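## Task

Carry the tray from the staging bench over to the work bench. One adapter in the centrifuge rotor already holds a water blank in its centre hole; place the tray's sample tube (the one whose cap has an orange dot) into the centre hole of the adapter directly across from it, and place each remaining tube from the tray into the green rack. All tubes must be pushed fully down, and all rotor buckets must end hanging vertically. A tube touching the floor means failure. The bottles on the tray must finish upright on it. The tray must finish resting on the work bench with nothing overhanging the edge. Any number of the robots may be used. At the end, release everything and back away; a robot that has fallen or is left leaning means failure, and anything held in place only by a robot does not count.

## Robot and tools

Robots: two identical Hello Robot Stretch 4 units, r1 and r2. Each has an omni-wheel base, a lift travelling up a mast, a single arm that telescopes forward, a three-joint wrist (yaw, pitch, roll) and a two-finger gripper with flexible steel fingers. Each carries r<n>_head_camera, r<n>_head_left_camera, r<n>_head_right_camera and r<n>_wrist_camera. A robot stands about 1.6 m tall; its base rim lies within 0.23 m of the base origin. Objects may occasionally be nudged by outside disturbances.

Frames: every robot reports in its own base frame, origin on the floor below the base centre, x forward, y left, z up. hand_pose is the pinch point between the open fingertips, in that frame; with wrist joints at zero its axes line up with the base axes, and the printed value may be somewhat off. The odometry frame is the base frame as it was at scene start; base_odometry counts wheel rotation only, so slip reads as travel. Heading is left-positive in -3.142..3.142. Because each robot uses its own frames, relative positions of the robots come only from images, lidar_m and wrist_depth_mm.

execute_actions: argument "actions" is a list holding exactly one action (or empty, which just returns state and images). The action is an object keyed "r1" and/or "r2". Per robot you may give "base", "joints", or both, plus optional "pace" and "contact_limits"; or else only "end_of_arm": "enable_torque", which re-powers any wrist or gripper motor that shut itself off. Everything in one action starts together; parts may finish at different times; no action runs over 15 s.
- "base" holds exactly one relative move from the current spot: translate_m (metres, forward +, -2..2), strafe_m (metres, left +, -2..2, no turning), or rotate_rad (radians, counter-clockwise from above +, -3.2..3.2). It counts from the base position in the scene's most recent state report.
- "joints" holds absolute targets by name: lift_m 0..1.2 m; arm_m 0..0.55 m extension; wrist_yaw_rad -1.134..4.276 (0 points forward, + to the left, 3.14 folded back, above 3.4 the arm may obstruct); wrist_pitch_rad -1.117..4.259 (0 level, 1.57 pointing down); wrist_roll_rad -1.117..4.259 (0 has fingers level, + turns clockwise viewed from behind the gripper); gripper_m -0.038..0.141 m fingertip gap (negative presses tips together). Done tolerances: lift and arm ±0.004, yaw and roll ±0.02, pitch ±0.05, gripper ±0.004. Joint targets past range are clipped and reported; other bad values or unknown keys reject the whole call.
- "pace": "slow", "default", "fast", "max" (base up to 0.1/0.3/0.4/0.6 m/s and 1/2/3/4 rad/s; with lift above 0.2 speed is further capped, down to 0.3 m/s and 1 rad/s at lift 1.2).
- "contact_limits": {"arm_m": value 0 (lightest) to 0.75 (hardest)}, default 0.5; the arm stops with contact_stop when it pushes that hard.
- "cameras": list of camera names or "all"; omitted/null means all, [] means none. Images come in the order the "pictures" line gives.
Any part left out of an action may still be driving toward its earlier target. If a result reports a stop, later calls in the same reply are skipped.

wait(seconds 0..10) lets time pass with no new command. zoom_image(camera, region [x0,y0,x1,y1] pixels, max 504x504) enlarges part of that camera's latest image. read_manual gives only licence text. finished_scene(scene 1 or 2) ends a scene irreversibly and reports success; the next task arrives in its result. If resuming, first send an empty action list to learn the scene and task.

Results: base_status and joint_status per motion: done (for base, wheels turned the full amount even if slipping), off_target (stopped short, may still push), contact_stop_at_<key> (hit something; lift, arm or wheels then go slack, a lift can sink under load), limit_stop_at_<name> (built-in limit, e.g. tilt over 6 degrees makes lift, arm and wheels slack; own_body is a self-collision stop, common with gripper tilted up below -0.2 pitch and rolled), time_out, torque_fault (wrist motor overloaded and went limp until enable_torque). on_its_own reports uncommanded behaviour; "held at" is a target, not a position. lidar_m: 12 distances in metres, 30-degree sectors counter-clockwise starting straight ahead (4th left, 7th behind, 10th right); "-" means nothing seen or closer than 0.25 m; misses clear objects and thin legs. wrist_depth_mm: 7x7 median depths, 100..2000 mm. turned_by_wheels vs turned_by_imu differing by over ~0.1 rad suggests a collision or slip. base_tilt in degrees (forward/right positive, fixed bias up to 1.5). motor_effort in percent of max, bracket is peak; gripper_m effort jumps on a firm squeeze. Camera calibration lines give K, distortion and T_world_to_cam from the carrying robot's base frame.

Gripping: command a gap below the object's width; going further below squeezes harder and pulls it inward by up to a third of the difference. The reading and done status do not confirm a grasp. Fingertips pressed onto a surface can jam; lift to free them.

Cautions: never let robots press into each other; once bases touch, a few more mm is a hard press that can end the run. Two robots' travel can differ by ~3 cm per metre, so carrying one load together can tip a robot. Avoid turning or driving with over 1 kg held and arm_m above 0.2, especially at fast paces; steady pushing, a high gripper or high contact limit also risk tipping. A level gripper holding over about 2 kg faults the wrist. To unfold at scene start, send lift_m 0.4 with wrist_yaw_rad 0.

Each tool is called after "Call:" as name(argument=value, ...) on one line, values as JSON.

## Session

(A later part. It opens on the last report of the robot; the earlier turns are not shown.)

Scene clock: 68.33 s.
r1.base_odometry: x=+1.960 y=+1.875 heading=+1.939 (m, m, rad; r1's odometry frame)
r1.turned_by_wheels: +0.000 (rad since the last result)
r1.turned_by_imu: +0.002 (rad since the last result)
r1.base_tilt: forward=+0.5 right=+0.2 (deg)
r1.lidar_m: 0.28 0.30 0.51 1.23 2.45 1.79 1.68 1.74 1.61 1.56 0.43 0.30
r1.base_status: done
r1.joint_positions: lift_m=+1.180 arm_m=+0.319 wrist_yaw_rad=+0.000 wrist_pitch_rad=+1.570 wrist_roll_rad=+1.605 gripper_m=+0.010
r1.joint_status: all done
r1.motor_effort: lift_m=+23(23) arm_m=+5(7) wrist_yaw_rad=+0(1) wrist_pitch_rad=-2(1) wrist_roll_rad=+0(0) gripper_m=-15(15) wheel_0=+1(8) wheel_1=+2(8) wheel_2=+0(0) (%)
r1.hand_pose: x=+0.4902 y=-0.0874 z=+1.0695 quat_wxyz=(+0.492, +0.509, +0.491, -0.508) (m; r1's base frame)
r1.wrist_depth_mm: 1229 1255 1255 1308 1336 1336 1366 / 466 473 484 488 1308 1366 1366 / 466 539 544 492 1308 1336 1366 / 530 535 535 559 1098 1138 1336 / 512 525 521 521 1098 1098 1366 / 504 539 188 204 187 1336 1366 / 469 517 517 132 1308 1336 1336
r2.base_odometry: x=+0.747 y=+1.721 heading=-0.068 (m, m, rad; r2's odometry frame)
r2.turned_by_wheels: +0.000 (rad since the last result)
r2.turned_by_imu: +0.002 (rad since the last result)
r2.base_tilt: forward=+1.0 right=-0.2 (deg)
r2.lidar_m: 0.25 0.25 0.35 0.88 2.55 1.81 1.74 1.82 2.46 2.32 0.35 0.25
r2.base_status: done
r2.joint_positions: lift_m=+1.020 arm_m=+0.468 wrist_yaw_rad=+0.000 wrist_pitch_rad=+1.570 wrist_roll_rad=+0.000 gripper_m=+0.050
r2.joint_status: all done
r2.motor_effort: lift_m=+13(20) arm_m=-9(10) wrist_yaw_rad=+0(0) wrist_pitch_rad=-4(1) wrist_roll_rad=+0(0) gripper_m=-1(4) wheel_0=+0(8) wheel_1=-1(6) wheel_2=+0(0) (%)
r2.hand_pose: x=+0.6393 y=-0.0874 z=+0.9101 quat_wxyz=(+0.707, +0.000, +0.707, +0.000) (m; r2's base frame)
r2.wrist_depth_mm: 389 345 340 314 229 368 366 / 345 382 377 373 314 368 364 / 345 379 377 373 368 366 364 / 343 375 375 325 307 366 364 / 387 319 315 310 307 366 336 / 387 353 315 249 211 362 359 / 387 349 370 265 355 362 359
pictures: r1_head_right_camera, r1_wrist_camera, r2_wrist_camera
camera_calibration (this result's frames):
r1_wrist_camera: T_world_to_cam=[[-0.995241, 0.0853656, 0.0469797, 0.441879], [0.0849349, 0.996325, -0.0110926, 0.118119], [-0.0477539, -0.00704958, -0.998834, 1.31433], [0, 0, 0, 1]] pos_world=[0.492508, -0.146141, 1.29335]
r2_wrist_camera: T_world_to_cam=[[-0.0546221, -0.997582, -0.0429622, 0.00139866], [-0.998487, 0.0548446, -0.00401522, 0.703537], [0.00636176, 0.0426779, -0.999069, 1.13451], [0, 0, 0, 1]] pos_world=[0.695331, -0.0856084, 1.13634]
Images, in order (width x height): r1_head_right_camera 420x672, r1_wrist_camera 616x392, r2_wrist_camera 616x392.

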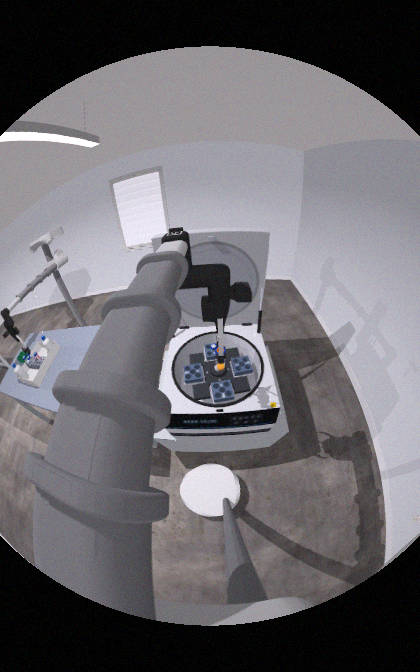

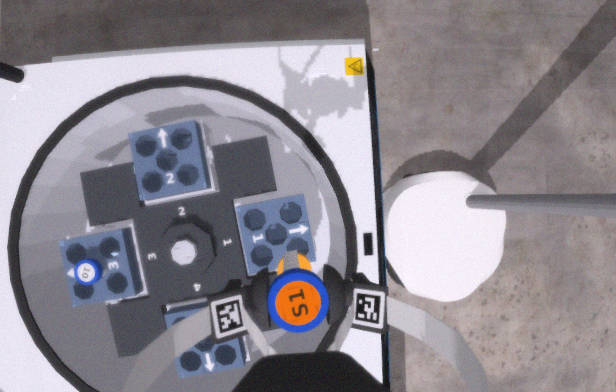

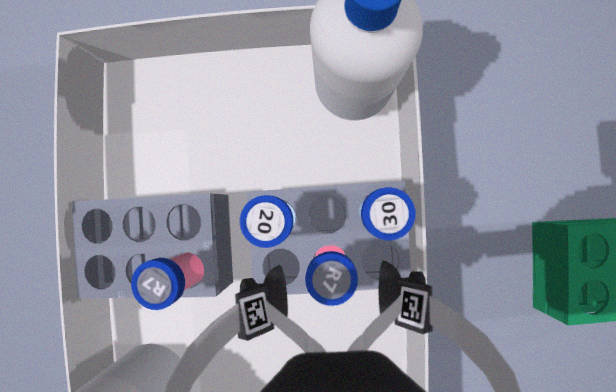

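Call:
execute_actions(actions=[{"r1": {"base": {"strafe_m": -0.0045}, "joints": {"arm_m": 0.339, "lift_m": 1.05}}, "r2": {"joints": {"lift_m": 0.984}}}], cameras=["r1_wrist_camera", "r2_wrist_camera"])

Scene clock: 70.77 s.
r1.base_odometry: x=+1.964 y=+1.877 heading=+1.938 (m, m, rad; r1's odometry frame)
r1.turned_by_wheels: +0.000 (rad since the last result)
r1.turned_by_imu: +0.001 (rad since the last result)
r1.base_tilt: forward=+0.4 right=+0.1 (deg)
r1.lidar_m: 0.27 0.30 0.54 1.22 2.43 1.78 1.65 1.72 1.61 1.55 0.42 0.30
r1.base_status: done
r1.joint_positions: lift_m=+1.050 arm_m=+0.338 wrist_yaw_rad=+0.000 wrist_pitch_rad=+1.570 wrist_roll_rad=+1.605 gripper_m=+0.010
r1.joint_status: all done
r1.motor_effort: lift_m=+18(21) arm_m=+5(6) wrist_yaw_rad=+0(2) wrist_pitch_rad=-1(1) wrist_roll_rad=-1(1) gripper_m=-15(14) wheel_0=+0(7) wheel_1=+0(5) wheel_2=-1(1) (%)
r1.hand_pose: x=+0.5092 y=-0.0874 z=+0.9400 quat_wxyz=(+0.492, +0.509, +0.491, -0.508) (m; r1's base frame)
r1.wrist_depth_mm: 343 343 353 357 362 1229 1229 / 343 402 413 359 364 1229 1229 / 415 384 413 430 366 1205 1229 / 402 404 413 449 364 991 1229 / 399 404 407 394 370 991 1205 / 377 404 189 205 187 1205 1205 / 427 404 387 132 366 1229 1229
r2.base_odometry: x=+0.747 y=+1.721 heading=-0.068 (m, m, rad; r2's odometry frame)
r2.turned_by_wheels: +0.000 (rad since the last result)
r2.turned_by_imu: +0.001 (rad since the last result)
r2.base_tilt: forward=+0.9 right=-0.2 (deg)
r2.lidar_m: 0.25 0.25 0.35 0.88 2.56 1.81 1.75 1.82 2.46 2.31 0.35 0.25
r2.base_status: not commanded
r2.joint_positions: lift_m=+0.984 arm_m=+0.468 wrist_yaw_rad=+0.000 wrist_pitch_rad=+1.570 wrist_roll_rad=+0.000 gripper_m=+0.050
r2.joint_status: all done
r2.motor_effort: lift_m=+13(11) arm_m=-9(9) wrist_yaw_rad=+0(0) wrist_pitch_rad=-3(3) wrist_roll_rad=+0(1) gripper_m=+0(2) wheel_0=+0(0) wheel_1=-1(1) wheel_2=+0(0) (%)
r2.hand_pose: x=+0.6393 y=-0.0874 z=+0.8741 quat_wxyz=(+0.707, +0.000, +0.707, +0.000) (m; r2's base frame)
r2.wrist_depth_mm: 303 322 336 312 198 332 330 / 309 345 340 338 278 332 329 / 309 343 342 338 332 330 329 / 291 338 336 309 259 330 327 / 287 281 278 274 264 329 327 / 283 224 278 212 212 329 327 / 307 340 336 247 304 327 325
pictures: r1_wrist_camera, r2_wrist_camera
camera_calibration (this result's frames):
r1_wrist_camera: T_world_to_cam=[[-0.995241, 0.0853667, 0.0469794, 0.466872], [0.084936, 0.996325, -0.0110926, 0.115068], [-0.0477537, -0.00704953, -0.998834, 1.18582], [0, 0, 0, 1]] pos_world=[0.511504, -0.146141, 1.16378]
r2_wrist_camera: T_world_to_cam=[[-0.054622, -0.997582, -0.0429622, -0.00014789], [-0.998487, 0.0548445, -0.00401522, 0.70339], [0.00636176, 0.0426779, -0.999069, 1.09855], [0, 0, 0, 1]] pos_world=[0.695329, -0.0856084, 1.10034]
Images, in order (width x height): r1_wrist_camera 616x392, r2_wrist_camera 616x392.

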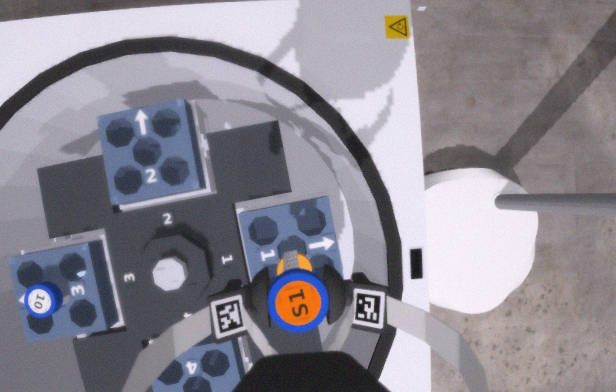

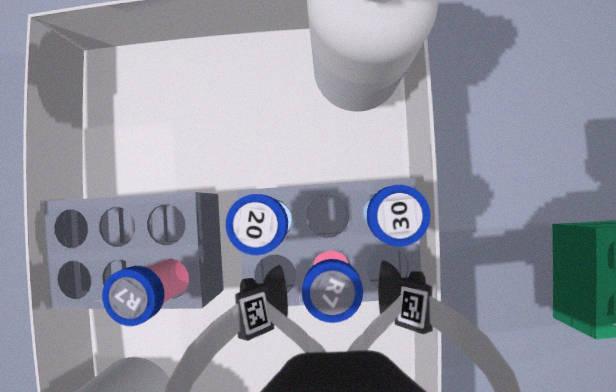

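Call:
zoom_image(camera="r1_wrist_camera", region=[220, 180, 380, 340])

Region (220, 180, 380, 340) of r1_wrist_camera's 616x392 image, scaled by 3.150.

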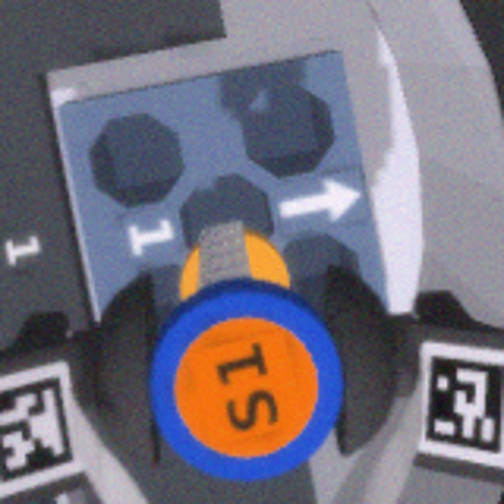

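Call:
execute_actions(actions=[{"r1": {"joints": {"lift_m": 0.955}, "pace": "slow"}, "r2": {"joints": {"gripper_m": 0.01}}}], cameras=["r1_wrist_camera", "r2_wrist_camera"])

Scene clock: 72.77 s.
r1.base_odometry: x=+1.964 y=+1.877 heading=+1.938 (m, m, rad; r1's odometry frame)
r1.turned_by_wheels: +0.000 (rad since the last result)
r1.turned_by_imu: +0.001 (rad since the last result)
r1.base_tilt: forward=+0.4 right=+0.1 (deg)
r1.lidar_m: 0.28 0.29 0.51 1.18 2.43 1.76 1.67 1.71 1.64 1.55 0.44 0.30
r1.base_status: not commanded
r1.joint_positions: lift_m=+0.955 arm_m=+0.338 wrist_yaw_rad=+0.000 wrist_pitch_rad=+1.570 wrist_roll_rad=+1.605 gripper_m=+0.010
r1.joint_status: all done
r1.motor_effort: lift_m=+18(20) arm_m=+5(5) wrist_yaw_rad=+2(2) wrist_pitch_rad=-2(2) wrist_roll_rad=+0(0) gripper_m=-14(15) wheel_0=+0(0) wheel_1=+0(1) wheel_2=-1(1) (%)
r1.hand_pose: x=+0.5092 y=-0.0874 z=+0.8450 quat_wxyz=(+0.492, +0.509, +0.491, -0.508) (m; r1's base frame)
r1.wrist_depth_mm: 278 296 283 262 266 1098 1138 / 315 320 410 297 265 1098 1118 / 306 293 319 399 267 1138 1138 / 309 312 319 327 286 891 891 / 310 312 319 298 322 878 1118 / 304 294 188 206 187 878 1118 / 303 312 320 132 291 1118 1138
r2.base_odometry: x=+0.747 y=+1.721 heading=-0.068 (m, m, rad; r2's odometry frame)
r2.turned_by_wheels: +0.000 (rad since the last result)
r2.turned_by_imu: +0.001 (rad since the last result)
r2.base_tilt: forward=+0.9 right=-0.2 (deg)
r2.lidar_m: 0.25 0.25 0.33 0.88 2.55 1.82 1.75 1.81 2.46 2.33 0.34 0.25
r2.base_status: not commanded
r2.joint_positions: lift_m=+0.984 arm_m=+0.468 wrist_yaw_rad=+0.000 wrist_pitch_rad=+1.570 wrist_roll_rad=+0.000 gripper_m=+0.010
r2.joint_status: all done
r2.motor_effort: lift_m=+13(13) arm_m=-9(9) wrist_yaw_rad=+1(0) wrist_pitch_rad=-1(4) wrist_roll_rad=+0(1) gripper_m=-12(10) wheel_0=+0(0) wheel_1=-1(1) wheel_2=+0(0) (%)
r2.hand_pose: x=+0.6393 y=-0.0874 z=+0.8741 quat_wxyz=(+0.707, +0.000, +0.707, +0.000) (m; r2's base frame)
r2.wrist_depth_mm: 304 324 336 312 198 334 330 / 307 345 342 336 278 330 329 / 309 343 342 336 332 332 327 / 291 340 336 309 257 330 327 / 286 282 279 273 271 330 325 / 283 223 278 205 190 327 325 / 307 340 334 330 304 325 325
pictures: r1_wrist_camera, r2_wrist_camera
camera_calibration (this result's frames):
r1_wrist_camera: T_world_to_cam=[[-0.995241, 0.0853672, 0.0469795, 0.471335], [0.0849365, 0.996325, -0.0110926, 0.114014], [-0.0477538, -0.0070495, -0.998834, 1.09096], [0, 0, 0, 1]] pos_world=[0.511505, -0.146141, 1.06881]
r2_wrist_camera: T_world_to_cam=[[-0.0546223, -0.997582, -0.0429622, -0.000147741], [-0.998487, 0.0548447, -0.00401534, 0.70339], [0.00636188, 0.0426779, -0.999069, 1.09855], [0, 0, 0, 1]] pos_world=[0.695329, -0.0856084, 1.10034]
Images, in order (width x height): r1_wrist_camera 616x392, r2_wrist_camera 616x392.

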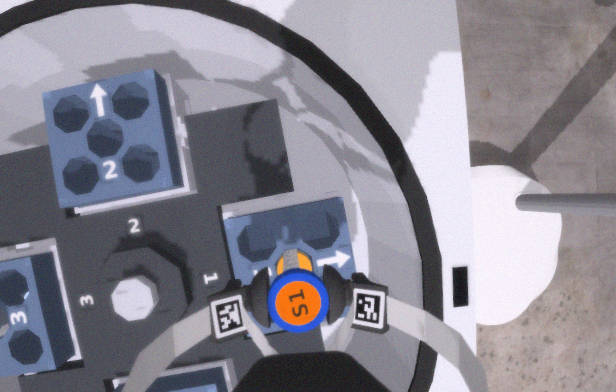

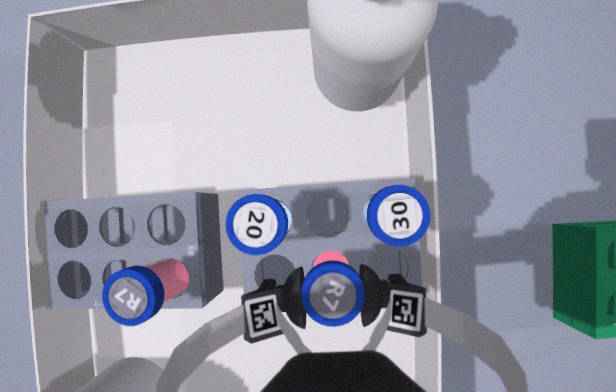

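Call:
execute_actions(actions=[{"r1": {"joints": {"lift_m": 0.903}, "pace": "slow"}, "r2": {"joints": {"lift_m": 1.11}}}], cameras=["r1_wrist_camera", "r2_wrist_camera"])

Scene clock: 74.47 s.
r1.base_odometry: x=+1.964 y=+1.877 heading=+1.938 (m, m, rad; r1's odometry frame)
r1.turned_by_wheels: +0.000 (rad since the last result)
r1.turned_by_imu: +0.001 (rad since the last result)
r1.base_tilt: forward=+0.4 right=+0.1 (deg)
r1.lidar_m: 0.28 0.31 0.52 1.22 2.46 1.77 1.66 1.75 1.64 1.56 0.41 0.31
r1.base_status: not commanded
r1.joint_positions: lift_m=+0.903 arm_m=+0.338 wrist_yaw_rad=+0.000 wrist_pitch_rad=+1.570 wrist_roll_rad=+1.605 gripper_m=+0.010
r1.joint_status: all done
r1.motor_effort: lift_m=+18(17) arm_m=+5(5) wrist_yaw_rad=-1(2) wrist_pitch_rad=+0(1) wrist_roll_rad=-1(1) gripper_m=-15(14) wheel_0=+0(0) wheel_1=+1(1) wheel_2=-1(1) (%)
r1.hand_pose: x=+0.5092 y=-0.0874 z=+0.7930 quat_wxyz=(+0.492, +0.509, +0.491, -0.508) (m; r1's base frame)
r1.wrist_depth_mm: 277 291 283 211 213 216 1060 / 235 256 366 274 213 216 1078 / 238 245 267 389 225 216 1078 / 254 263 267 274 272 216 842 / 260 263 265 245 293 216 854 / 257 243 191 205 187 216 1060 / 259 242 266 133 282 216 1060
r2.base_odometry: x=+0.747 y=+1.721 heading=-0.068 (m, m, rad; r2's odometry frame)
r2.turned_by_wheels: +0.000 (rad since the last result)
r2.turned_by_imu: +0.001 (rad since the last result)
r2.base_tilt: forward=+0.9 right=-0.2 (deg)
r2.lidar_m: 0.25 0.25 0.35 0.88 2.56 1.81 1.75 1.80 2.46 2.31 0.34 0.25
r2.base_status: not commanded
r2.joint_positions: lift_m=+1.110 arm_m=+0.468 wrist_yaw_rad=+0.000 wrist_pitch_rad=+1.570 wrist_roll_rad=+0.000 gripper_m=+0.010
r2.joint_status: all done
r2.motor_effort: lift_m=+22(23) arm_m=-9(9) wrist_yaw_rad=+0(0) wrist_pitch_rad=-2(2) wrist_roll_rad=+0(0) gripper_m=-11(13) wheel_0=+0(1) wheel_1=-1(1) wheel_2=+0(0) (%)
r2.hand_pose: x=+0.6393 y=-0.0874 z=+0.9993 quat_wxyz=(+0.707, +0.000, +0.707, +0.000) (m; r2's base frame)
r2.wrist_depth_mm: 484 480 473 466 459 455 455 / 484 473 466 421 349 455 452 / 480 473 469 466 459 455 449 / 480 473 462 455 455 452 449 / 480 410 404 402 452 455 418 / 480 469 466 204 190 452 445 / 480 359 466 459 455 452 445
pictures: r1_wrist_camera, r2_wrist_camera
camera_calibration (this result's frames):
r1_wrist_camera: T_world_to_cam=[[-0.995241, 0.0853671, 0.0469795, 0.473779], [0.0849364, 0.996325, -0.0110926, 0.113437], [-0.0477538, -0.00704951, -0.998834, 1.03901], [0, 0, 0, 1]] pos_world=[0.511506, -0.146141, 1.0168]
r2_wrist_camera: T_world_to_cam=[[-0.0546219, -0.997582, -0.0429622, 0.00523031], [-0.998487, 0.0548443, -0.00401522, 0.70389], [0.00636175, 0.0426779, -0.999069, 1.22362], [0, 0, 0, 1]] pos_world=[0.695326, -0.0856083, 1.22553]
Images, in order (width x height): r1_wrist_camera 616x392, r2_wrist_camera 616x392.

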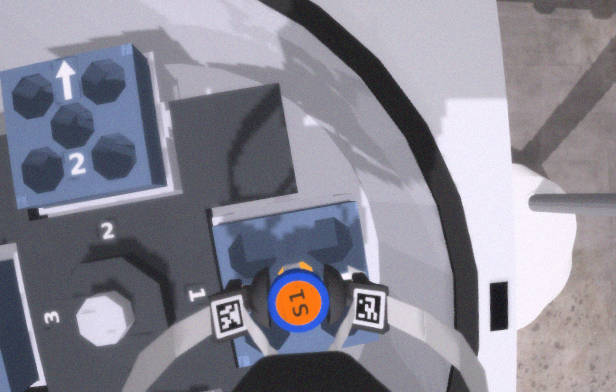

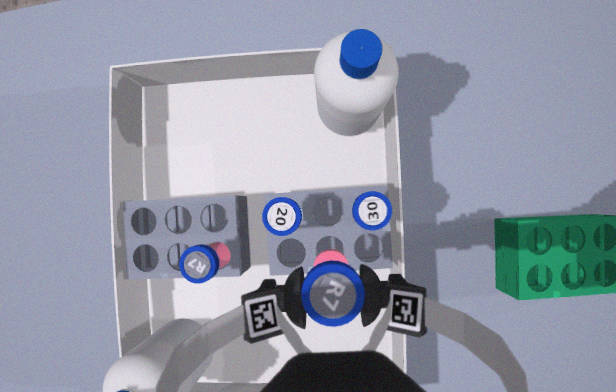

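Call:
execute_actions(actions=[{"r1": {"joints": {"gripper_m": 0.05}, "pace": "slow"}, "r2": {"base": {"strafe_m": -0.30}, "joints": {"arm_m": 0.462}}}], cameras=["r1_wrist_camera", "r2_wrist_camera"])

Scene clock: 77.27 s.
r1.base_odometry: x=+1.964 y=+1.877 heading=+1.938 (m, m, rad; r1's odometry frame)
r1.turned_by_wheels: +0.000 (rad since the last result)
r1.turned_by_imu: +0.001 (rad since the last result)
r1.base_tilt: forward=+0.4 right=+0.1 (deg)
r1.lidar_m: 0.28 0.30 0.51 1.20 2.44 1.76 1.67 1.72 1.61 1.53 0.42 0.30
r1.base_status: not commanded
r1.joint_positions: lift_m=+0.903 arm_m=+0.338 wrist_yaw_rad=+0.000 wrist_pitch_rad=+1.570 wrist_roll_rad=+1.605 gripper_m=+0.050
r1.joint_status: all done
r1.motor_effort: lift_m=+18(18) arm_m=+5(5) wrist_yaw_rad=+2(0) wrist_pitch_rad=+1(1) wrist_roll_rad=+0(0) gripper_m=-4(15) wheel_0=+0(0) wheel_1=+0(0) wheel_2=-1(1) (%)
r1.hand_pose: x=+0.5092 y=-0.0874 z=+0.7930 quat_wxyz=(+0.492, +0.509, +0.491, -0.508) (m; r1's base frame)
r1.wrist_depth_mm: 277 290 283 212 213 216 1060 / 235 256 366 274 213 216 1060 / 238 254 267 389 227 216 1078 / 255 263 268 274 273 216 842 / 259 264 266 244 287 216 842 / 258 243 202 215 195 216 1078 / 259 244 265 136 282 217 1060
r2.base_odometry: x=+0.726 y=+1.422 heading=-0.068 (m, m, rad; r2's odometry frame)
r2.turned_by_wheels: +0.000 (rad since the last result)
r2.turned_by_imu: +0.002 (rad since the last result)
r2.base_tilt: forward=+0.9 right=-0.2 (deg)
r2.lidar_m: 0.25 0.26 0.35 0.88 2.56 1.80 1.75 1.81 2.44 2.03 0.35 0.25
r2.base_status: done
r2.joint_positions: lift_m=+1.110 arm_m=+0.464 wrist_yaw_rad=+0.000 wrist_pitch_rad=+1.570 wrist_roll_rad=+0.000 gripper_m=+0.010
r2.joint_status: all done
r2.motor_effort: lift_m=+23(22) arm_m=-9(9) wrist_yaw_rad=+1(0) wrist_pitch_rad=-2(3) wrist_roll_rad=+0(0) gripper_m=-12(16) wheel_0=+0(9) wheel_1=+0(6) wheel_2=+0(1) (%)
r2.hand_pose: x=+0.6348 y=-0.0874 z=+0.9993 quat_wxyz=(+0.707, +0.000, +0.707, +0.000) (m; r2's base frame)
r2.wrist_depth_mm: 488 480 473 469 462 459 1229 / 338 477 473 469 462 459 1205 / 477 473 469 466 459 459 1182 / 477 469 466 466 462 452 1205 / 413 442 466 404 459 452 1182 / 477 469 466 204 190 449 1205 / 473 469 466 459 452 449 1182
pictures: r1_wrist_camera, r2_wrist_camera
camera_calibration (this result's frames):
r1_wrist_camera: T_world_to_cam=[[-0.995241, 0.0853671, 0.0469795, 0.473779], [0.0849364, 0.996325, -0.0110926, 0.113437], [-0.0477538, -0.00704951, -0.998834, 1.03901], [0, 0, 0, 1]] pos_world=[0.511507, -0.146141, 1.0168]
r2_wrist_camera: T_world_to_cam=[[-0.0546222, -0.997582, -0.0429622, 0.0049839], [-0.998487, 0.0548446, -0.00401415, 0.699382], [0.00636069, 0.0426779, -0.999069, 1.22365], [0, 0, 0, 1]] pos_world=[0.690812, -0.0856084, 1.22553]
Images, in order (width x height): r1_wrist_camera 616x392, r2_wrist_camera 616x392.

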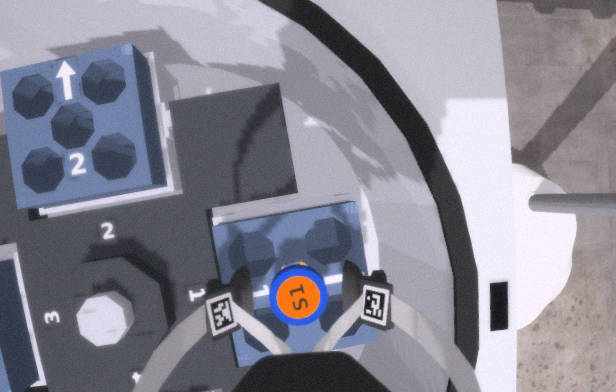

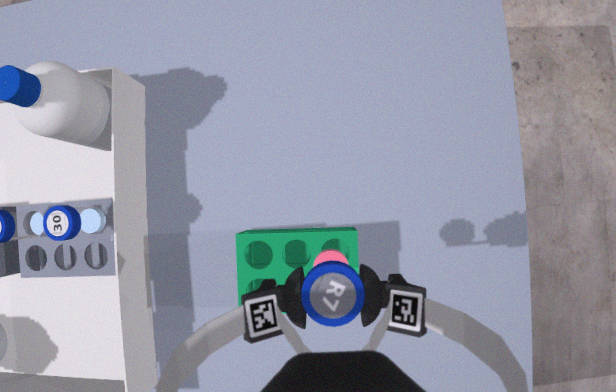

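Call:
zoom_image(camera="r2_wrist_camera", region=[220, 210, 400, 340])

Region (220, 210, 400, 340) of r2_wrist_camera's 616x392 image, scaled by 2.800.

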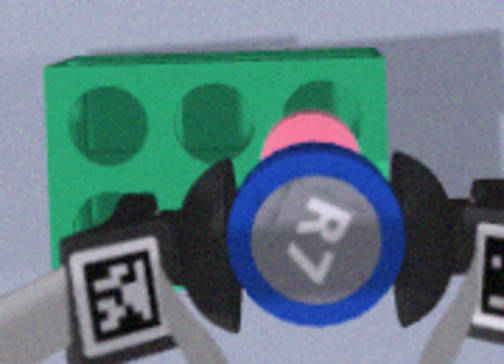

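Call:
execute_actions(actions=[{"r1": {"joints": {"lift_m": 1.0}}, "r2": {"base": {"strafe_m": -0.005}, "joints": {"arm_m": 0.458, "lift_m": 1.05}}}], cameras=["r1_wrist_camera", "r2_wrist_camera"])

Call:
zoom_image(camera="r2_wrist_camera", region=[200, 210, 400, 340])

Scene clock: 80.07 s.
r1.base_odometry: x=+1.964 y=+1.877 heading=+1.938 (m, m, rad; r1's odometry frame)
r1.turned_by_wheels: +0.000 (rad since the last result)
r1.turned_by_imu: +0.001 (rad since the last result)
r1.base_tilt: forward=+0.4 right=+0.2 (deg)
r1.lidar_m: 0.28 0.30 0.55 1.22 2.41 1.77 1.69 1.76 1.63 1.55 0.43 0.31
r1.base_status: not commanded
r1.joint_positions: lift_m=+1.000 arm_m=+0.338 wrist_yaw_rad=+0.000 wrist_pitch_rad=+1.570 wrist_roll_rad=+1.605 gripper_m=+0.050
r1.joint_status: all done
r1.motor_effort: lift_m=+24(24) arm_m=+5(5) wrist_yaw_rad=+0(0) wrist_pitch_rad=-2(0) wrist_roll_rad=-1(0) gripper_m=-5(4) wheel_0=+0(0) wheel_1=+1(0) wheel_2=-1(1) (%)
r1.hand_pose: x=+0.5092 y=-0.0874 z=+0.8895 quat_wxyz=(+0.492, +0.509, +0.491, -0.508) (m; r1's base frame)
r1.wrist_depth_mm: 291 297 301 304 310 1160 1160 / 338 366 410 309 310 1138 1182 / 379 334 364 402 312 1160 1182 / 353 359 364 433 314 946 1205 / 351 355 362 342 314 946 1182 / 327 353 201 366 195 946 1160 / 353 357 359 136 314 1182 1160
r2.base_odometry: x=+0.726 y=+1.417 heading=-0.068 (m, m, rad; r2's odometry frame)
r2.turned_by_wheels: +0.000 (rad since the last result)
r2.turned_by_imu: +0.001 (rad since the last result)
r2.base_tilt: forward=+0.9 right=-0.2 (deg)
r2.lidar_m: 0.25 0.25 0.34 0.88 2.55 1.80 1.73 1.81 2.44 2.03 0.34 0.26
r2.base_status: done
r2.joint_positions: lift_m=+1.050 arm_m=+0.460 wrist_yaw_rad=+0.000 wrist_pitch_rad=+1.570 wrist_roll_rad=+0.000 gripper_m=+0.010
r2.joint_status: all done
r2.motor_effort: lift_m=+13(20) arm_m=-9(10) wrist_yaw_rad=+0(1) wrist_pitch_rad=-3(3) wrist_roll_rad=+0(1) gripper_m=-13(8) wheel_0=+0(9) wheel_1=+0(10) wheel_2=+0(0) (%)
r2.hand_pose: x=+0.6308 y=-0.0874 z=+0.9401 quat_wxyz=(+0.707, +0.000, +0.707, +0.000) (m; r2's base frame)
r2.wrist_depth_mm: 418 418 415 407 404 399 1160 / 320 413 413 407 402 397 1160 / 366 413 410 407 402 397 1160 / 355 413 407 404 399 397 1118 / 351 413 407 345 399 394 768 / 413 410 345 205 190 394 759 / 415 404 404 399 394 392 759
pictures: r1_wrist_camera, r2_wrist_camera
camera_calibration (this result's frames):
r1_wrist_camera: T_world_to_cam=[[-0.995241, 0.0853669, 0.0469795, 0.469248], [0.0849362, 0.996325, -0.0110926, 0.114507], [-0.0477538, -0.00704951, -0.998834, 1.13539], [0, 0, 0, 1]] pos_world=[0.511509, -0.146141, 1.11329]
r2_wrist_camera: T_world_to_cam=[[-0.0546343, -0.997582, -0.0429605, 0.00222693], [-0.998486, 0.0548554, -0.00398404, 0.6951], [0.00633102, 0.0426778, -0.999069, 1.16455], [0, 0, 0, 1]] pos_world=[0.686797, -0.085609, 1.16633]
Images, in order (width x height): r1_wrist_camera 616x392, r2_wrist_camera 616x392.

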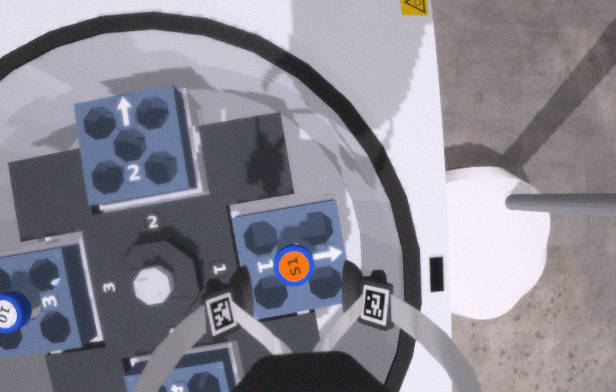

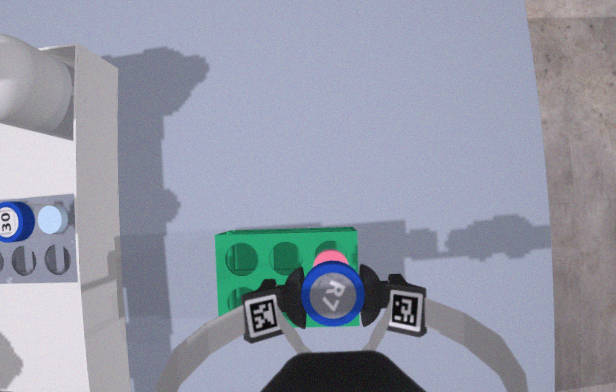

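Region (200, 210, 400, 340) of r2_wrist_camera's 616x392 image, scaled by 2.520; it fills the top 328 rows of this view, and the rest is white.

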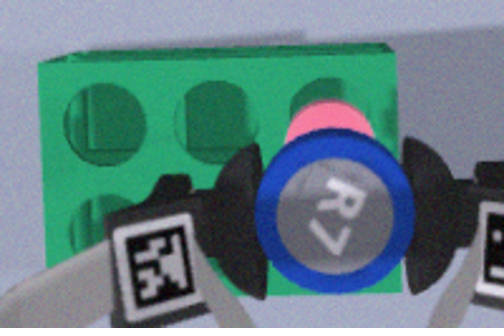

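Call:
execute_actions(actions=[{"r1": {"joints": {"arm_m": 0.46}}, "r2": {"joints": {"lift_m": 0.979}, "pace": "slow"}}], cameras=["r1_wrist_camera", "r2_wrist_camera"])

Scene clock: 81.70 s.
r1.base_odometry: x=+1.964 y=+1.877 heading=+1.938 (m, m, rad; r1's odometry frame)
r1.turned_by_wheels: +0.000 (rad since the last result)
r1.turned_by_imu: +0.001 (rad since the last result)
r1.base_tilt: forward=+0.5 right=+0.1 (deg)
r1.lidar_m: 0.28 0.29 0.52 1.20 2.43 1.74 1.68 1.74 1.63 1.55 0.46 0.32
r1.base_status: not commanded
r1.joint_positions: lift_m=+1.000 arm_m=+0.459 wrist_yaw_rad=+0.000 wrist_pitch_rad=+1.570 wrist_roll_rad=+1.605 gripper_m=+0.050
r1.joint_status: all done
r1.motor_effort: lift_m=+24(24) arm_m=+5(5) wrist_yaw_rad=-2(0) wrist_pitch_rad=+0(1) wrist_roll_rad=+0(0) gripper_m=-5(4) wheel_0=+0(0) wheel_1=+0(0) wheel_2=-1(1) (%)
r1.hand_pose: x=+0.6302 y=-0.0874 z=+0.8895 quat_wxyz=(+0.492, +0.509, +0.491, -0.508) (m; r1's base frame)
r1.wrist_depth_mm: 293 294 306 320 312 315 320 / 291 312 379 402 368 315 322 / 291 366 364 370 375 330 322 / 314 362 362 368 375 362 320 / 332 357 364 349 347 355 320 / 327 332 202 349 195 373 322 / 314 342 364 137 377 329 320
r2.base_odometry: x=+0.726 y=+1.417 heading=-0.068 (m, m, rad; r2's odometry frame)
r2.turned_by_wheels: +0.000 (rad since the last result)
r2.turned_by_imu: +0.001 (rad since the last result)
r2.base_tilt: forward=+0.9 right=-0.2 (deg)
r2.lidar_m: 0.25 0.25 0.34 0.89 2.54 1.79 1.74 1.81 2.44 2.02 0.35 0.25
r2.base_status: not commanded
r2.joint_positions: lift_m=+0.979 arm_m=+0.460 wrist_yaw_rad=+0.000 wrist_pitch_rad=+1.570 wrist_roll_rad=+0.000 gripper_m=+0.010
r2.joint_status: all done
r2.motor_effort: lift_m=+12(14) arm_m=-9(9) wrist_yaw_rad=+0(1) wrist_pitch_rad=-1(4) wrist_roll_rad=+0(0) gripper_m=-16(10) wheel_0=+0(0) wheel_1=+0(0) wheel_2=+0(0) (%)
r2.hand_pose: x=+0.6308 y=-0.0874 z=+0.8691 quat_wxyz=(+0.707, +0.000, +0.707, +0.000) (m; r2's base frame)
r2.wrist_depth_mm: 327 343 338 334 330 327 325 / 312 342 338 336 330 327 325 / 312 343 338 334 330 325 324 / 310 342 336 330 330 325 324 / 306 340 306 272 329 325 322 / 301 342 273 204 190 322 320 / 297 338 274 271 325 322 320
pictures: r1_wrist_camera, r2_wrist_camera
camera_calibration (this result's frames):
r1_wrist_camera: T_world_to_cam=[[-0.995248, 0.0853269, 0.046918, 0.589753], [0.0848969, 0.996328, -0.0110873, 0.104248], [-0.0476917, -0.00705144, -0.998837, 1.14113], [0, 0, 0, 1]] pos_world=[0.632522, -0.146141, 1.11329]
r2_wrist_camera: T_world_to_cam=[[-0.0546344, -0.997582, -0.0429605, -0.000822377], [-0.998486, 0.0548555, -0.00398451, 0.694816], [0.0063315, 0.0426778, -0.999069, 1.09364], [0, 0, 0, 1]] pos_world=[0.686795, -0.085609, 1.09535]
Images, in order (width x height): r1_wrist_camera 616x392, r2_wrist_camera 616x392.

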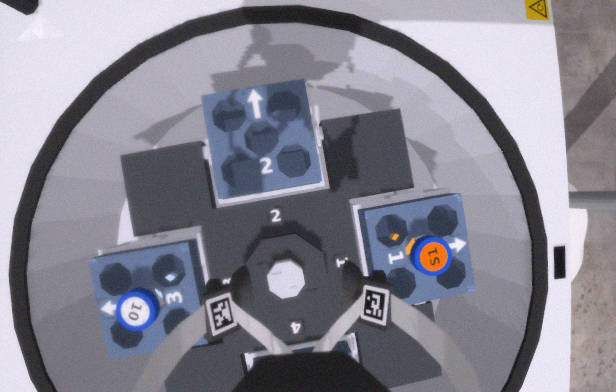

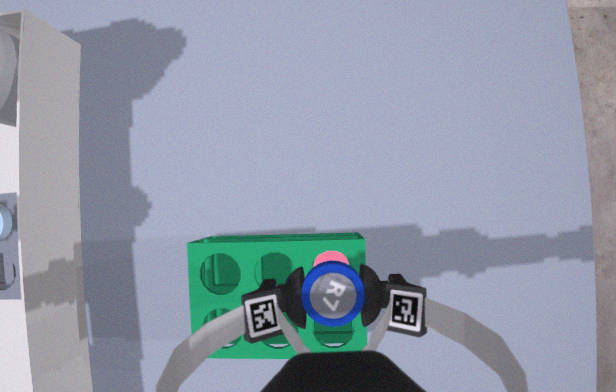

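Call:
zoom_image(camera="r1_wrist_camera", region=[340, 180, 500, 320])

Call:
zoom_image(camera="r1_wrist_camera", region=[70, 225, 230, 365])

Region (340, 180, 500, 320) of r1_wrist_camera's 616x392 image, scaled by 3.150; it fills the top 441 rows of this view, and the rest is white.

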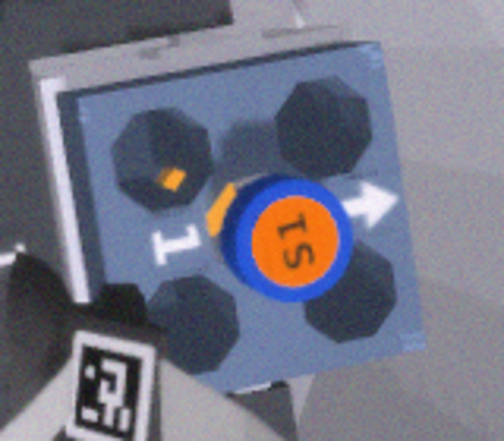

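Region (70, 225, 230, 365) of r1_wrist_camera's 616x392 image, scaled by 3.150; it fills the top 441 rows of this view, and the rest is white.

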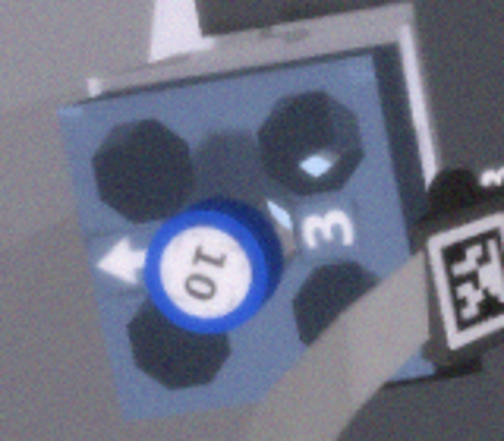

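Call:
execute_actions(actions=[{"r1": {"base": {"strafe_m": 0.15}, "joints": {"arm_m": 0.15, "lift_m": 1.05, "gripper_m": 0.055}, "pace": "fast"}, "r2": {"joints": {"gripper_m": 0.05}}}], cameras=["r2_wrist_camera"])

Scene clock: 84.33 s.
r1.base_odometry: x=+1.824 y=+1.823 heading=+1.938 (m, m, rad; r1's odometry frame)
r1.turned_by_wheels: +0.000 (rad since the last result)
r1.turned_by_imu: +0.001 (rad since the last result)
r1.base_tilt: forward=+0.3 right=+0.2 (deg)
r1.lidar_m: 0.28 0.28 0.44 1.20 2.43 1.75 1.67 1.74 1.78 1.70 0.44 0.28
r1.base_status: done
r1.joint_positions: lift_m=+1.050 arm_m=+0.151 wrist_yaw_rad=+0.000 wrist_pitch_rad=+1.570 wrist_roll_rad=+1.605 gripper_m=+0.055
r1.joint_status: all done
r1.motor_effort: lift_m=+23(28) arm_m=-5(6) wrist_yaw_rad=+0(3) wrist_pitch_rad=-2(1) wrist_roll_rad=+0(0) gripper_m=-4(5) wheel_0=+0(8) wheel_1=-1(9) wheel_2=-2(3) (%)
r1.hand_pose: x=+0.3220 y=-0.0874 z=+0.9395 quat_wxyz=(+0.491, +0.509, +0.491, -0.508) (m; r1's base frame)
r1.wrist_depth_mm: 402 407 351 1182 1182 1205 1229 / 399 404 353 1182 1205 1255 1255 / 394 389 357 1182 1182 1229 1205 / 402 407 353 1160 976 1229 1229 / 392 407 353 960 960 1205 1229 / 410 349 194 615 196 1229 1229 / 340 343 349 136 1205 1205 1229
r2.base_odometry: x=+0.726 y=+1.417 heading=-0.068 (m, m, rad; r2's odometry frame)
r2.turned_by_wheels: +0.000 (rad since the last result)
r2.turned_by_imu: +0.001 (rad since the last result)
r2.base_tilt: forward=+1.0 right=-0.1 (deg)
r2.lidar_m: 0.25 0.25 0.36 0.90 2.54 1.81 1.74 1.79 2.42 2.03 0.36 0.25
r2.base_status: not commanded
r2.joint_positions: lift_m=+0.979 arm_m=+0.460 wrist_yaw_rad=+0.000 wrist_pitch_rad=+1.570 wrist_roll_rad=+0.000 gripper_m=+0.050
r2.joint_status: all done
r2.motor_effort: lift_m=+13(13) arm_m=-9(9) wrist_yaw_rad=-1(0) wrist_pitch_rad=-3(3) wrist_roll_rad=-1(0) gripper_m=-3(7) wheel_0=+0(0) wheel_1=+0(0) wheel_2=+0(0) (%)
r2.hand_pose: x=+0.6307 y=-0.0874 z=+0.8691 quat_wxyz=(+0.707, +0.000, +0.707, +0.000) (m; r2's base frame)
r2.wrist_depth_mm: 327 343 340 336 330 327 327 / 312 343 338 334 330 327 324 / 310 342 338 334 330 325 325 / 309 342 336 334 330 325 324 / 307 340 306 271 327 325 322 / 303 338 274 209 208 322 320 / 297 338 272 217 327 322 320
pictures: r2_wrist_camera
camera_calibration (this result's frames):
r2_wrist_camera: T_world_to_cam=[[-0.0546343, -0.997582, -0.0429605, -0.00082271], [-0.998486, 0.0548554, -0.00398439, 0.694814], [0.00633138, 0.0426778, -0.999069, 1.09363], [0, 0, 0, 1]] pos_world=[0.686793, -0.085609, 1.09535]
Images, in order (width x height): r2_wrist_camera 616x392.

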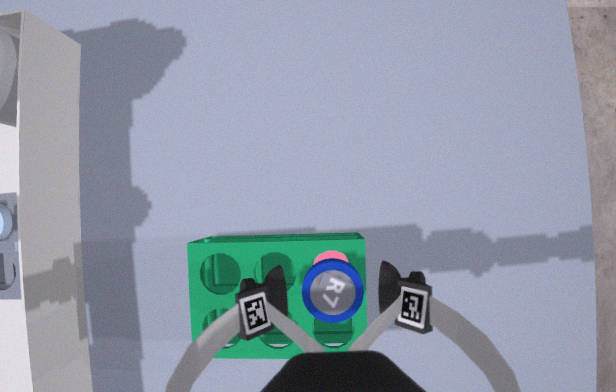

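Call:
execute_actions(actions=[{"r1": {"base": {"strafe_m": 0.12}, "pace": "fast"}, "r2": {"joints": {"lift_m": 1.03, "arm_m": 0.514}, "pace": "fast"}}], cameras=[])

Call:
execute_actions(actions=[{"r1": {"base": {"strafe_m": 0.35}, "pace": "fast"}, "r2": {"base": {"strafe_m": 0.2655}, "pace": "fast"}}], cameras=["r2_wrist_camera"])

Scene clock: 86.13 s.
r1.base_odometry: x=+1.712 y=+1.780 heading=+1.938 (m, m, rad; r1's odometry frame)
r1.turned_by_wheels: +0.000 (rad since the last result)
r1.turned_by_imu: +0.001 (rad since the last result)
r1.base_tilt: forward=+0.3 right=+0.1 (deg)
r1.lidar_m: 0.29 0.34 0.46 1.21 2.44 1.79 1.66 1.74 1.91 1.83 0.43 0.31
r1.base_status: done
r1.joint_positions: lift_m=+1.050 arm_m=+0.151 wrist_yaw_rad=+0.000 wrist_pitch_rad=+1.570 wrist_roll_rad=+1.605 gripper_m=+0.055
r1.joint_status: not commanded
r1.motor_effort: lift_m=+23(23) arm_m=-5(5) wrist_yaw_rad=+0(1) wrist_pitch_rad=-1(0) wrist_roll_rad=+0(0) gripper_m=-4(4) wheel_0=+0(7) wheel_1=-1(8) wheel_2=-2(1) (%)
r1.hand_pose: x=+0.3220 y=-0.0874 z=+0.9395 quat_wxyz=(+0.491, +0.509, +0.491, -0.508) (m; r1's base frame)
r1.wrist_depth_mm: 394 384 351 1182 1205 1205 1229 / 402 410 351 1160 1205 1205 1255 / 392 404 351 1160 1182 1205 1229 / 402 347 351 1182 976 1205 1205 / 342 347 351 960 960 1205 1255 / 591 603 194 1182 196 1229 1229 / 1025 1118 1138 136 1205 1205 1229
r2.base_odometry: x=+0.726 y=+1.417 heading=-0.068 (m, m, rad; r2's odometry frame)
r2.turned_by_wheels: +0.000 (rad since the last result)
r2.turned_by_imu: +0.001 (rad since the last result)
r2.base_tilt: forward=+1.0 right=-0.1 (deg)
r2.lidar_m: 0.25 0.25 0.35 0.90 2.53 1.81 1.74 1.81 2.46 2.02 0.36 0.25
r2.base_status: not commanded
r2.joint_positions: lift_m=+1.030 arm_m=+0.512 wrist_yaw_rad=+0.000 wrist_pitch_rad=+1.570 wrist_roll_rad=+0.000 gripper_m=+0.050
r2.joint_status: all done
r2.motor_effort: lift_m=+22(24) arm_m=+10(10) wrist_yaw_rad=+0(0) wrist_pitch_rad=-2(1) wrist_roll_rad=+0(1) gripper_m=-3(5) wheel_0=+0(0) wheel_1=+0(0) wheel_2=+0(1) (%)
r2.hand_pose: x=+0.6834 y=-0.0874 z=+0.9193 quat_wxyz=(+0.707, +0.000, +0.707, +0.000) (m; r2's base frame)
r2.wrist_depth_mm: 397 397 392 384 382 379 1138 / 399 397 392 384 382 377 1138 / 320 392 389 387 379 377 750 / 345 389 389 384 377 375 1098 / 330 389 387 384 377 375 370 / 332 389 342 320 211 370 370 / 330 389 324 210 375 370 368
pictures: none
No camera images: the call's "cameras" was empty. Leave "cameras" out to get every camera's image.

Scene clock: 88.57 s.
r1.base_odometry: x=+1.386 y=+1.654 heading=+1.938 (m, m, rad; r1's odometry frame)
r1.turned_by_wheels: +0.000 (rad since the last result)
r1.turned_by_imu: +0.001 (rad since the last result)
r1.base_tilt: forward=+0.4 right=+0.1 (deg)
r1.lidar_m: 0.28 0.30 0.45 1.16 2.44 1.78 1.65 1.74 2.26 2.17 0.43 0.30
r1.base_status: done
r1.joint_positions: lift_m=+1.050 arm_m=+0.151 wrist_yaw_rad=+0.000 wrist_pitch_rad=+1.570 wrist_roll_rad=+1.605 gripper_m=+0.055
r1.joint_status: not commanded
r1.motor_effort: lift_m=+23(23) arm_m=-5(5) wrist_yaw_rad=+3(0) wrist_pitch_rad=-1(1) wrist_roll_rad=+0(1) gripper_m=-5(4) wheel_0=+1(9) wheel_1=+1(10) wheel_2=-2(2) (%)
r1.hand_pose: x=+0.3220 y=-0.0874 z=+0.9395 quat_wxyz=(+0.491, +0.509, +0.491, -0.508) (m; r1's base frame)
r1.wrist_depth_mm: 559 580 597 1182 1182 1205 1229 / 585 597 603 1182 1182 1205 1229 / 809 904 866 1160 1182 1205 1205 / 384 392 394 1042 960 1182 1229 / 387 389 397 960 976 1205 1229 / 384 389 195 402 197 1229 1229 / 384 389 397 136 1182 1205 1229
r2.base_odometry: x=+0.744 y=+1.682 heading=-0.068 (m, m, rad; r2's odometry frame)
r2.turned_by_wheels: +0.000 (rad since the last result)
r2.turned_by_imu: +0.001 (rad since the last result)
r2.base_tilt: forward=+1.0 right=-0.2 (deg)
r2.lidar_m: 0.25 0.25 0.34 0.87 2.55 1.79 1.74 1.81 2.46 2.29 0.35 0.26
r2.base_status: done
r2.joint_positions: lift_m=+1.030 arm_m=+0.512 wrist_yaw_rad=+0.000 wrist_pitch_rad=+1.570 wrist_roll_rad=+0.000 gripper_m=+0.050
r2.joint_status: not commanded
r2.motor_effort: lift_m=+22(22) arm_m=+9(9) wrist_yaw_rad=+0(0) wrist_pitch_rad=-2(0) wrist_roll_rad=+0(0) gripper_m=-4(3) wheel_0=+2(10) wheel_1=-1(7) wheel_2=+0(1) (%)
r2.hand_pose: x=+0.6834 y=-0.0874 z=+0.9193 quat_wxyz=(+0.707, +0.000, +0.707, +0.000) (m; r2's base frame)
r2.wrist_depth_mm: 402 397 389 384 382 377 375 / 397 394 375 204 382 377 373 / 362 392 387 248 379 375 373 / 359 389 384 379 379 375 373 / 336 357 355 320 379 375 373 / 330 325 260 257 211 364 312 / 340 387 355 240 377 334 340
pictures: r2_wrist_camera
camera_calibration (this result's frames):
r2_wrist_camera: T_world_to_cam=[[-0.0546679, -0.99758, -0.0429595, 0.00423483], [-0.998485, 0.0548883, -0.00396642, 0.747617], [0.0063148, 0.0426776, -0.999069, 1.14346], [0, 0, 0, 1]] pos_world=[0.739494, -0.0856108, 1.14554]
Images, in order (width x height): r2_wrist_camera 616x392.

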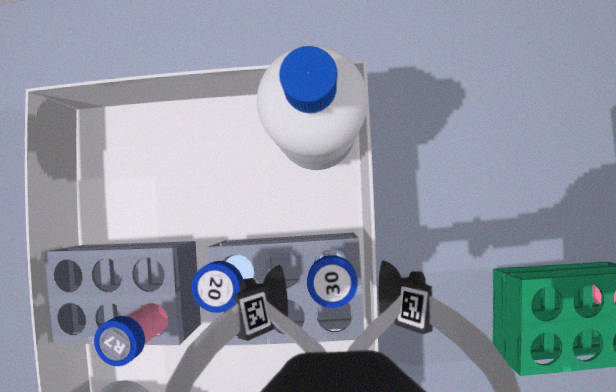

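Call:
execute_actions(actions=[{"r1": {"base": {"strafe_m": 0.08}, "pace": "fast"}, "r2": {"joints": {"lift_m": 0.985}}}], cameras=["r2_wrist_camera"])

Scene clock: 90.00 s.
r1.base_odometry: x=+1.311 y=+1.625 heading=+1.938 (m, m, rad; r1's odometry frame)
r1.turned_by_wheels: +0.000 (rad since the last result)
r1.turned_by_imu: +0.000 (rad since the last result)
r1.base_tilt: forward=+0.3 right=+0.1 (deg)
r1.lidar_m: 0.26 0.29 0.42 1.20 2.45 1.76 1.69 1.74 2.35 2.26 0.46 0.30
r1.base_status: done
r1.joint_positions: lift_m=+1.050 arm_m=+0.151 wrist_yaw_rad=+0.000 wrist_pitch_rad=+1.570 wrist_roll_rad=+1.605 gripper_m=+0.055
r1.joint_status: not commanded
r1.motor_effort: lift_m=+23(23) arm_m=-5(5) wrist_yaw_rad=+1(2) wrist_pitch_rad=+0(2) wrist_roll_rad=+0(1) gripper_m=-5(5) wheel_0=+0(7) wheel_1=-2(7) wheel_2=-1(2) (%)
r1.hand_pose: x=+0.3220 y=-0.0874 z=+0.9395 quat_wxyz=(+0.491, +0.509, +0.491, -0.508) (m; r1's base frame)
r1.wrist_depth_mm: 591 597 609 1160 1182 1205 1229 / 615 609 634 1160 1182 1205 1205 / 387 389 399 1160 1182 1205 1229 / 384 389 394 1042 991 1205 1229 / 384 392 394 960 960 1205 1229 / 384 392 194 399 196 1205 1229 / 384 387 397 136 1205 1205 1229
r2.base_odometry: x=+0.744 y=+1.682 heading=-0.068 (m, m, rad; r2's odometry frame)
r2.turned_by_wheels: +0.000 (rad since the last result)
r2.turned_by_imu: +0.001 (rad since the last result)
r2.base_tilt: forward=+0.9 right=-0.2 (deg)
r2.lidar_m: 0.25 0.25 0.35 0.89 2.54 1.81 1.73 1.80 2.44 2.28 0.36 0.25
r2.base_status: not commanded
r2.joint_positions: lift_m=+0.985 arm_m=+0.512 wrist_yaw_rad=+0.000 wrist_pitch_rad=+1.570 wrist_roll_rad=+0.000 gripper_m=+0.050
r2.joint_status: all done
r2.motor_effort: lift_m=+13(22) arm_m=+9(9) wrist_yaw_rad=+0(0) wrist_pitch_rad=-1(3) wrist_roll_rad=+0(0) gripper_m=-3(3) wheel_0=+2(2) wheel_1=-1(1) wheel_2=+0(0) (%)
r2.hand_pose: x=+0.6834 y=-0.0874 z=+0.8751 quat_wxyz=(+0.707, +0.000, +0.707, +0.000) (m; r2's base frame)
r2.wrist_depth_mm: 353 349 343 158 336 332 330 / 324 325 315 192 334 334 329 / 347 343 342 211 336 332 329 / 345 343 340 336 334 330 329 / 322 315 336 289 332 330 329 / 306 282 215 213 211 329 272 / 283 279 274 218 330 327 271
pictures: r2_wrist_camera
camera_calibration (this result's frames):
r2_wrist_camera: T_world_to_cam=[[-0.0546679, -0.99758, -0.0429595, 0.0023367], [-0.998485, 0.0548883, -0.00396618, 0.747443], [0.00631456, 0.0426776, -0.999069, 1.09931], [0, 0, 0, 1]] pos_world=[0.739496, -0.0856108, 1.10135]
Images, in order (width x height): r2_wrist_camera 616x392.

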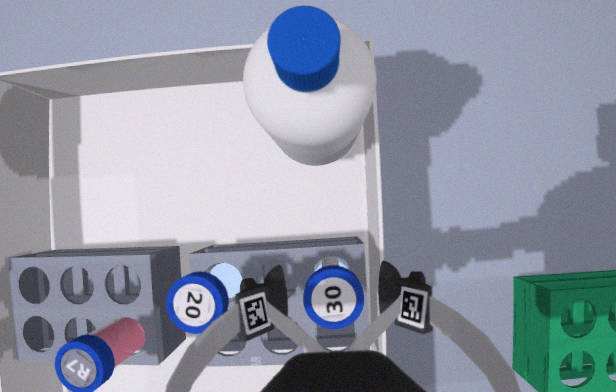

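Well centred. Grip, then lift.

Call:
execute_actions(actions=[{"r1": {"base": {"strafe_m": 0.08}, "pace": "fast"}, "r2": {"joints": {"gripper_m": 0.01}}}], cameras=["r2_wrist_camera"])

Call:
execute_actions(actions=[{"r1": {"base": {"strafe_m": 0.13}, "pace": "fast"}, "r2": {"joints": {"lift_m": 1.11}}}], cameras=["r2_wrist_camera"])

Scene clock: 92.77 s.
r1.base_odometry: x=+1.236 y=+1.596 heading=+1.938 (m, m, rad; r1's odometry frame)
r1.turned_by_wheels: +0.000 (rad since the last result)
r1.turned_by_imu: +0.001 (rad since the last result)
r1.base_tilt: forward=+0.5 right=+0.1 (deg)
r1.lidar_m: 0.28 0.31 0.44 1.19 2.46 1.77 1.66 1.73 2.39 1.21 0.43 0.30
r1.base_status: done
r1.joint_positions: lift_m=+1.050 arm_m=+0.151 wrist_yaw_rad=+0.000 wrist_pitch_rad=+1.570 wrist_roll_rad=+1.605 gripper_m=+0.055
r1.joint_status: not commanded
r1.motor_effort: lift_m=+23(23) arm_m=-5(5) wrist_yaw_rad=+2(1) wrist_pitch_rad=-1(1) wrist_roll_rad=+0(0) gripper_m=-5(5) wheel_0=-1(8) wheel_1=-1(6) wheel_2=-1(2) (%)
r1.hand_pose: x=+0.3220 y=-0.0874 z=+0.9395 quat_wxyz=(+0.491, +0.509, +0.491, -0.508) (m; r1's base frame)
r1.wrist_depth_mm: 387 394 397 1160 1205 1205 1229 / 384 392 394 1205 1205 1205 1205 / 384 389 394 1182 1182 1229 1229 / 384 392 397 1042 960 1229 1229 / 384 392 397 960 960 1229 1205 / 384 392 194 402 196 1205 1229 / 387 389 394 136 1182 1255 1229
r2.base_odometry: x=+0.744 y=+1.682 heading=-0.068 (m, m, rad; r2's odometry frame)
r2.turned_by_wheels: +0.000 (rad since the last result)
r2.turned_by_imu: +0.001 (rad since the last result)
r2.base_tilt: forward=+1.0 right=-0.2 (deg)
r2.lidar_m: 0.25 0.25 0.34 0.89 2.55 1.83 1.75 1.80 2.46 2.29 0.36 0.25
r2.base_status: not commanded
r2.joint_positions: lift_m=+0.985 arm_m=+0.512 wrist_yaw_rad=+0.000 wrist_pitch_rad=+1.570 wrist_roll_rad=+0.000 gripper_m=+0.010
r2.joint_status: all done
r2.motor_effort: lift_m=+13(13) arm_m=+9(9) wrist_yaw_rad=+1(1) wrist_pitch_rad=-2(1) wrist_roll_rad=+0(0) gripper_m=-10(13) wheel_0=+2(2) wheel_1=-1(1) wheel_2=+0(0) (%)
r2.hand_pose: x=+0.6834 y=-0.0874 z=+0.8751 quat_wxyz=(+0.707, +0.000, +0.707, +0.000) (m; r2's base frame)
r2.wrist_depth_mm: 353 351 343 158 338 334 330 / 324 329 314 193 334 332 330 / 347 345 342 211 334 332 329 / 345 345 338 338 332 332 327 / 319 315 334 304 332 330 327 / 306 282 216 205 190 329 273 / 285 264 277 273 332 329 271
pictures: r2_wrist_camera
camera_calibration (this result's frames):
r2_wrist_camera: T_world_to_cam=[[-0.0546679, -0.99758, -0.0429595, 0.00233672], [-0.998485, 0.0548883, -0.0039663, 0.747443], [0.00631468, 0.0426776, -0.999069, 1.09931], [0, 0, 0, 1]] pos_world=[0.739497, -0.0856108, 1.10135]
Images, in order (width x height): r2_wrist_camera 616x392.

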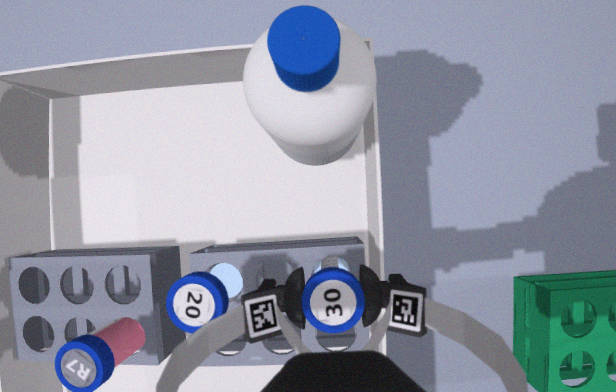

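Scene clock: 94.33 s.
r1.base_odometry: x=+1.115 y=+1.550 heading=+1.937 (m, m, rad; r1's odometry frame)
r1.turned_by_wheels: +0.000 (rad since the last result)
r1.turned_by_imu: +0.000 (rad since the last result)
r1.base_tilt: forward=+0.4 right=+0.2 (deg)
r1.lidar_m: 0.29 0.31 0.43 2.77 2.44 1.77 1.68 1.74 2.38 1.20 0.45 0.32
r1.base_status: done
r1.joint_positions: lift_m=+1.050 arm_m=+0.151 wrist_yaw_rad=+0.000 wrist_pitch_rad=+1.570 wrist_roll_rad=+1.605 gripper_m=+0.055
r1.joint_status: not commanded
r1.motor_effort: lift_m=+23(23) arm_m=-5(5) wrist_yaw_rad=+1(0) wrist_pitch_rad=-1(2) wrist_roll_rad=-1(0) gripper_m=-3(3) wheel_0=+1(7) wheel_1=-2(8) wheel_2=-1(0) (%)
r1.hand_pose: x=+0.3220 y=-0.0874 z=+0.9395 quat_wxyz=(+0.491, +0.509, +0.491, -0.508) (m; r1's base frame)
r1.wrist_depth_mm: 384 392 397 1160 1182 1205 1205 / 387 392 397 1160 1205 1205 1229 / 387 392 397 1182 1182 1229 1229 / 384 392 397 1042 960 1182 1205 / 387 392 397 946 960 1229 1205 / 384 389 195 402 196 1229 1229 / 384 387 397 136 1205 1205 1229
r2.base_odometry: x=+0.744 y=+1.682 heading=-0.068 (m, m, rad; r2's odometry frame)
r2.turned_by_wheels: +0.000 (rad since the last result)
r2.turned_by_imu: +0.001 (rad since the last result)
r2.base_tilt: forward=+1.0 right=-0.1 (deg)
r2.lidar_m: 0.25 0.25 0.35 0.90 2.55 1.82 1.74 1.79 2.45 2.28 0.36 0.26
r2.base_status: not commanded
r2.joint_positions: lift_m=+1.110 arm_m=+0.512 wrist_yaw_rad=+0.000 wrist_pitch_rad=+1.570 wrist_roll_rad=+0.000 gripper_m=+0.010
r2.joint_status: all done
r2.motor_effort: lift_m=+23(25) arm_m=+9(9) wrist_yaw_rad=+0(0) wrist_pitch_rad=-1(1) wrist_roll_rad=+0(0) gripper_m=-8(12) wheel_0=+2(2) wheel_1=-1(1) wheel_2=+0(0) (%)
r2.hand_pose: x=+0.6835 y=-0.0874 z=+0.9993 quat_wxyz=(+0.707, +0.000, +0.707, +0.000) (m; r2's base frame)
r2.wrist_depth_mm: 484 480 473 466 462 455 452 / 484 480 477 462 462 455 452 / 484 473 469 324 459 452 452 / 480 469 466 462 459 452 452 / 480 424 418 402 459 455 449 / 480 410 404 206 190 397 392 / 480 430 462 455 455 449 445
pictures: r2_wrist_camera
camera_calibration (this result's frames):
r2_wrist_camera: T_world_to_cam=[[-0.0546678, -0.99758, -0.0429595, 0.00767097], [-0.998485, 0.0548882, -0.00396642, 0.747939], [0.00631479, 0.0426776, -0.999069, 1.22336], [0, 0, 0, 1]] pos_world=[0.739499, -0.0856108, 1.22552]
Images, in order (width x height): r2_wrist_camera 616x392.

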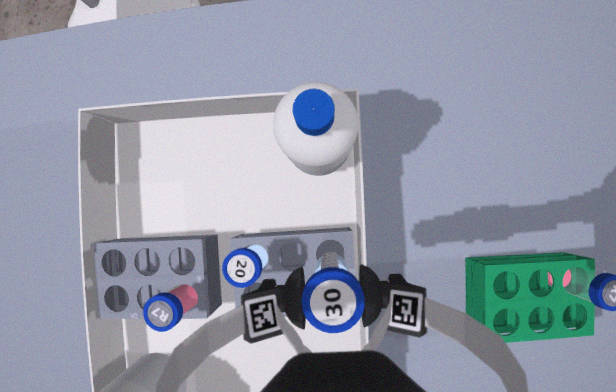

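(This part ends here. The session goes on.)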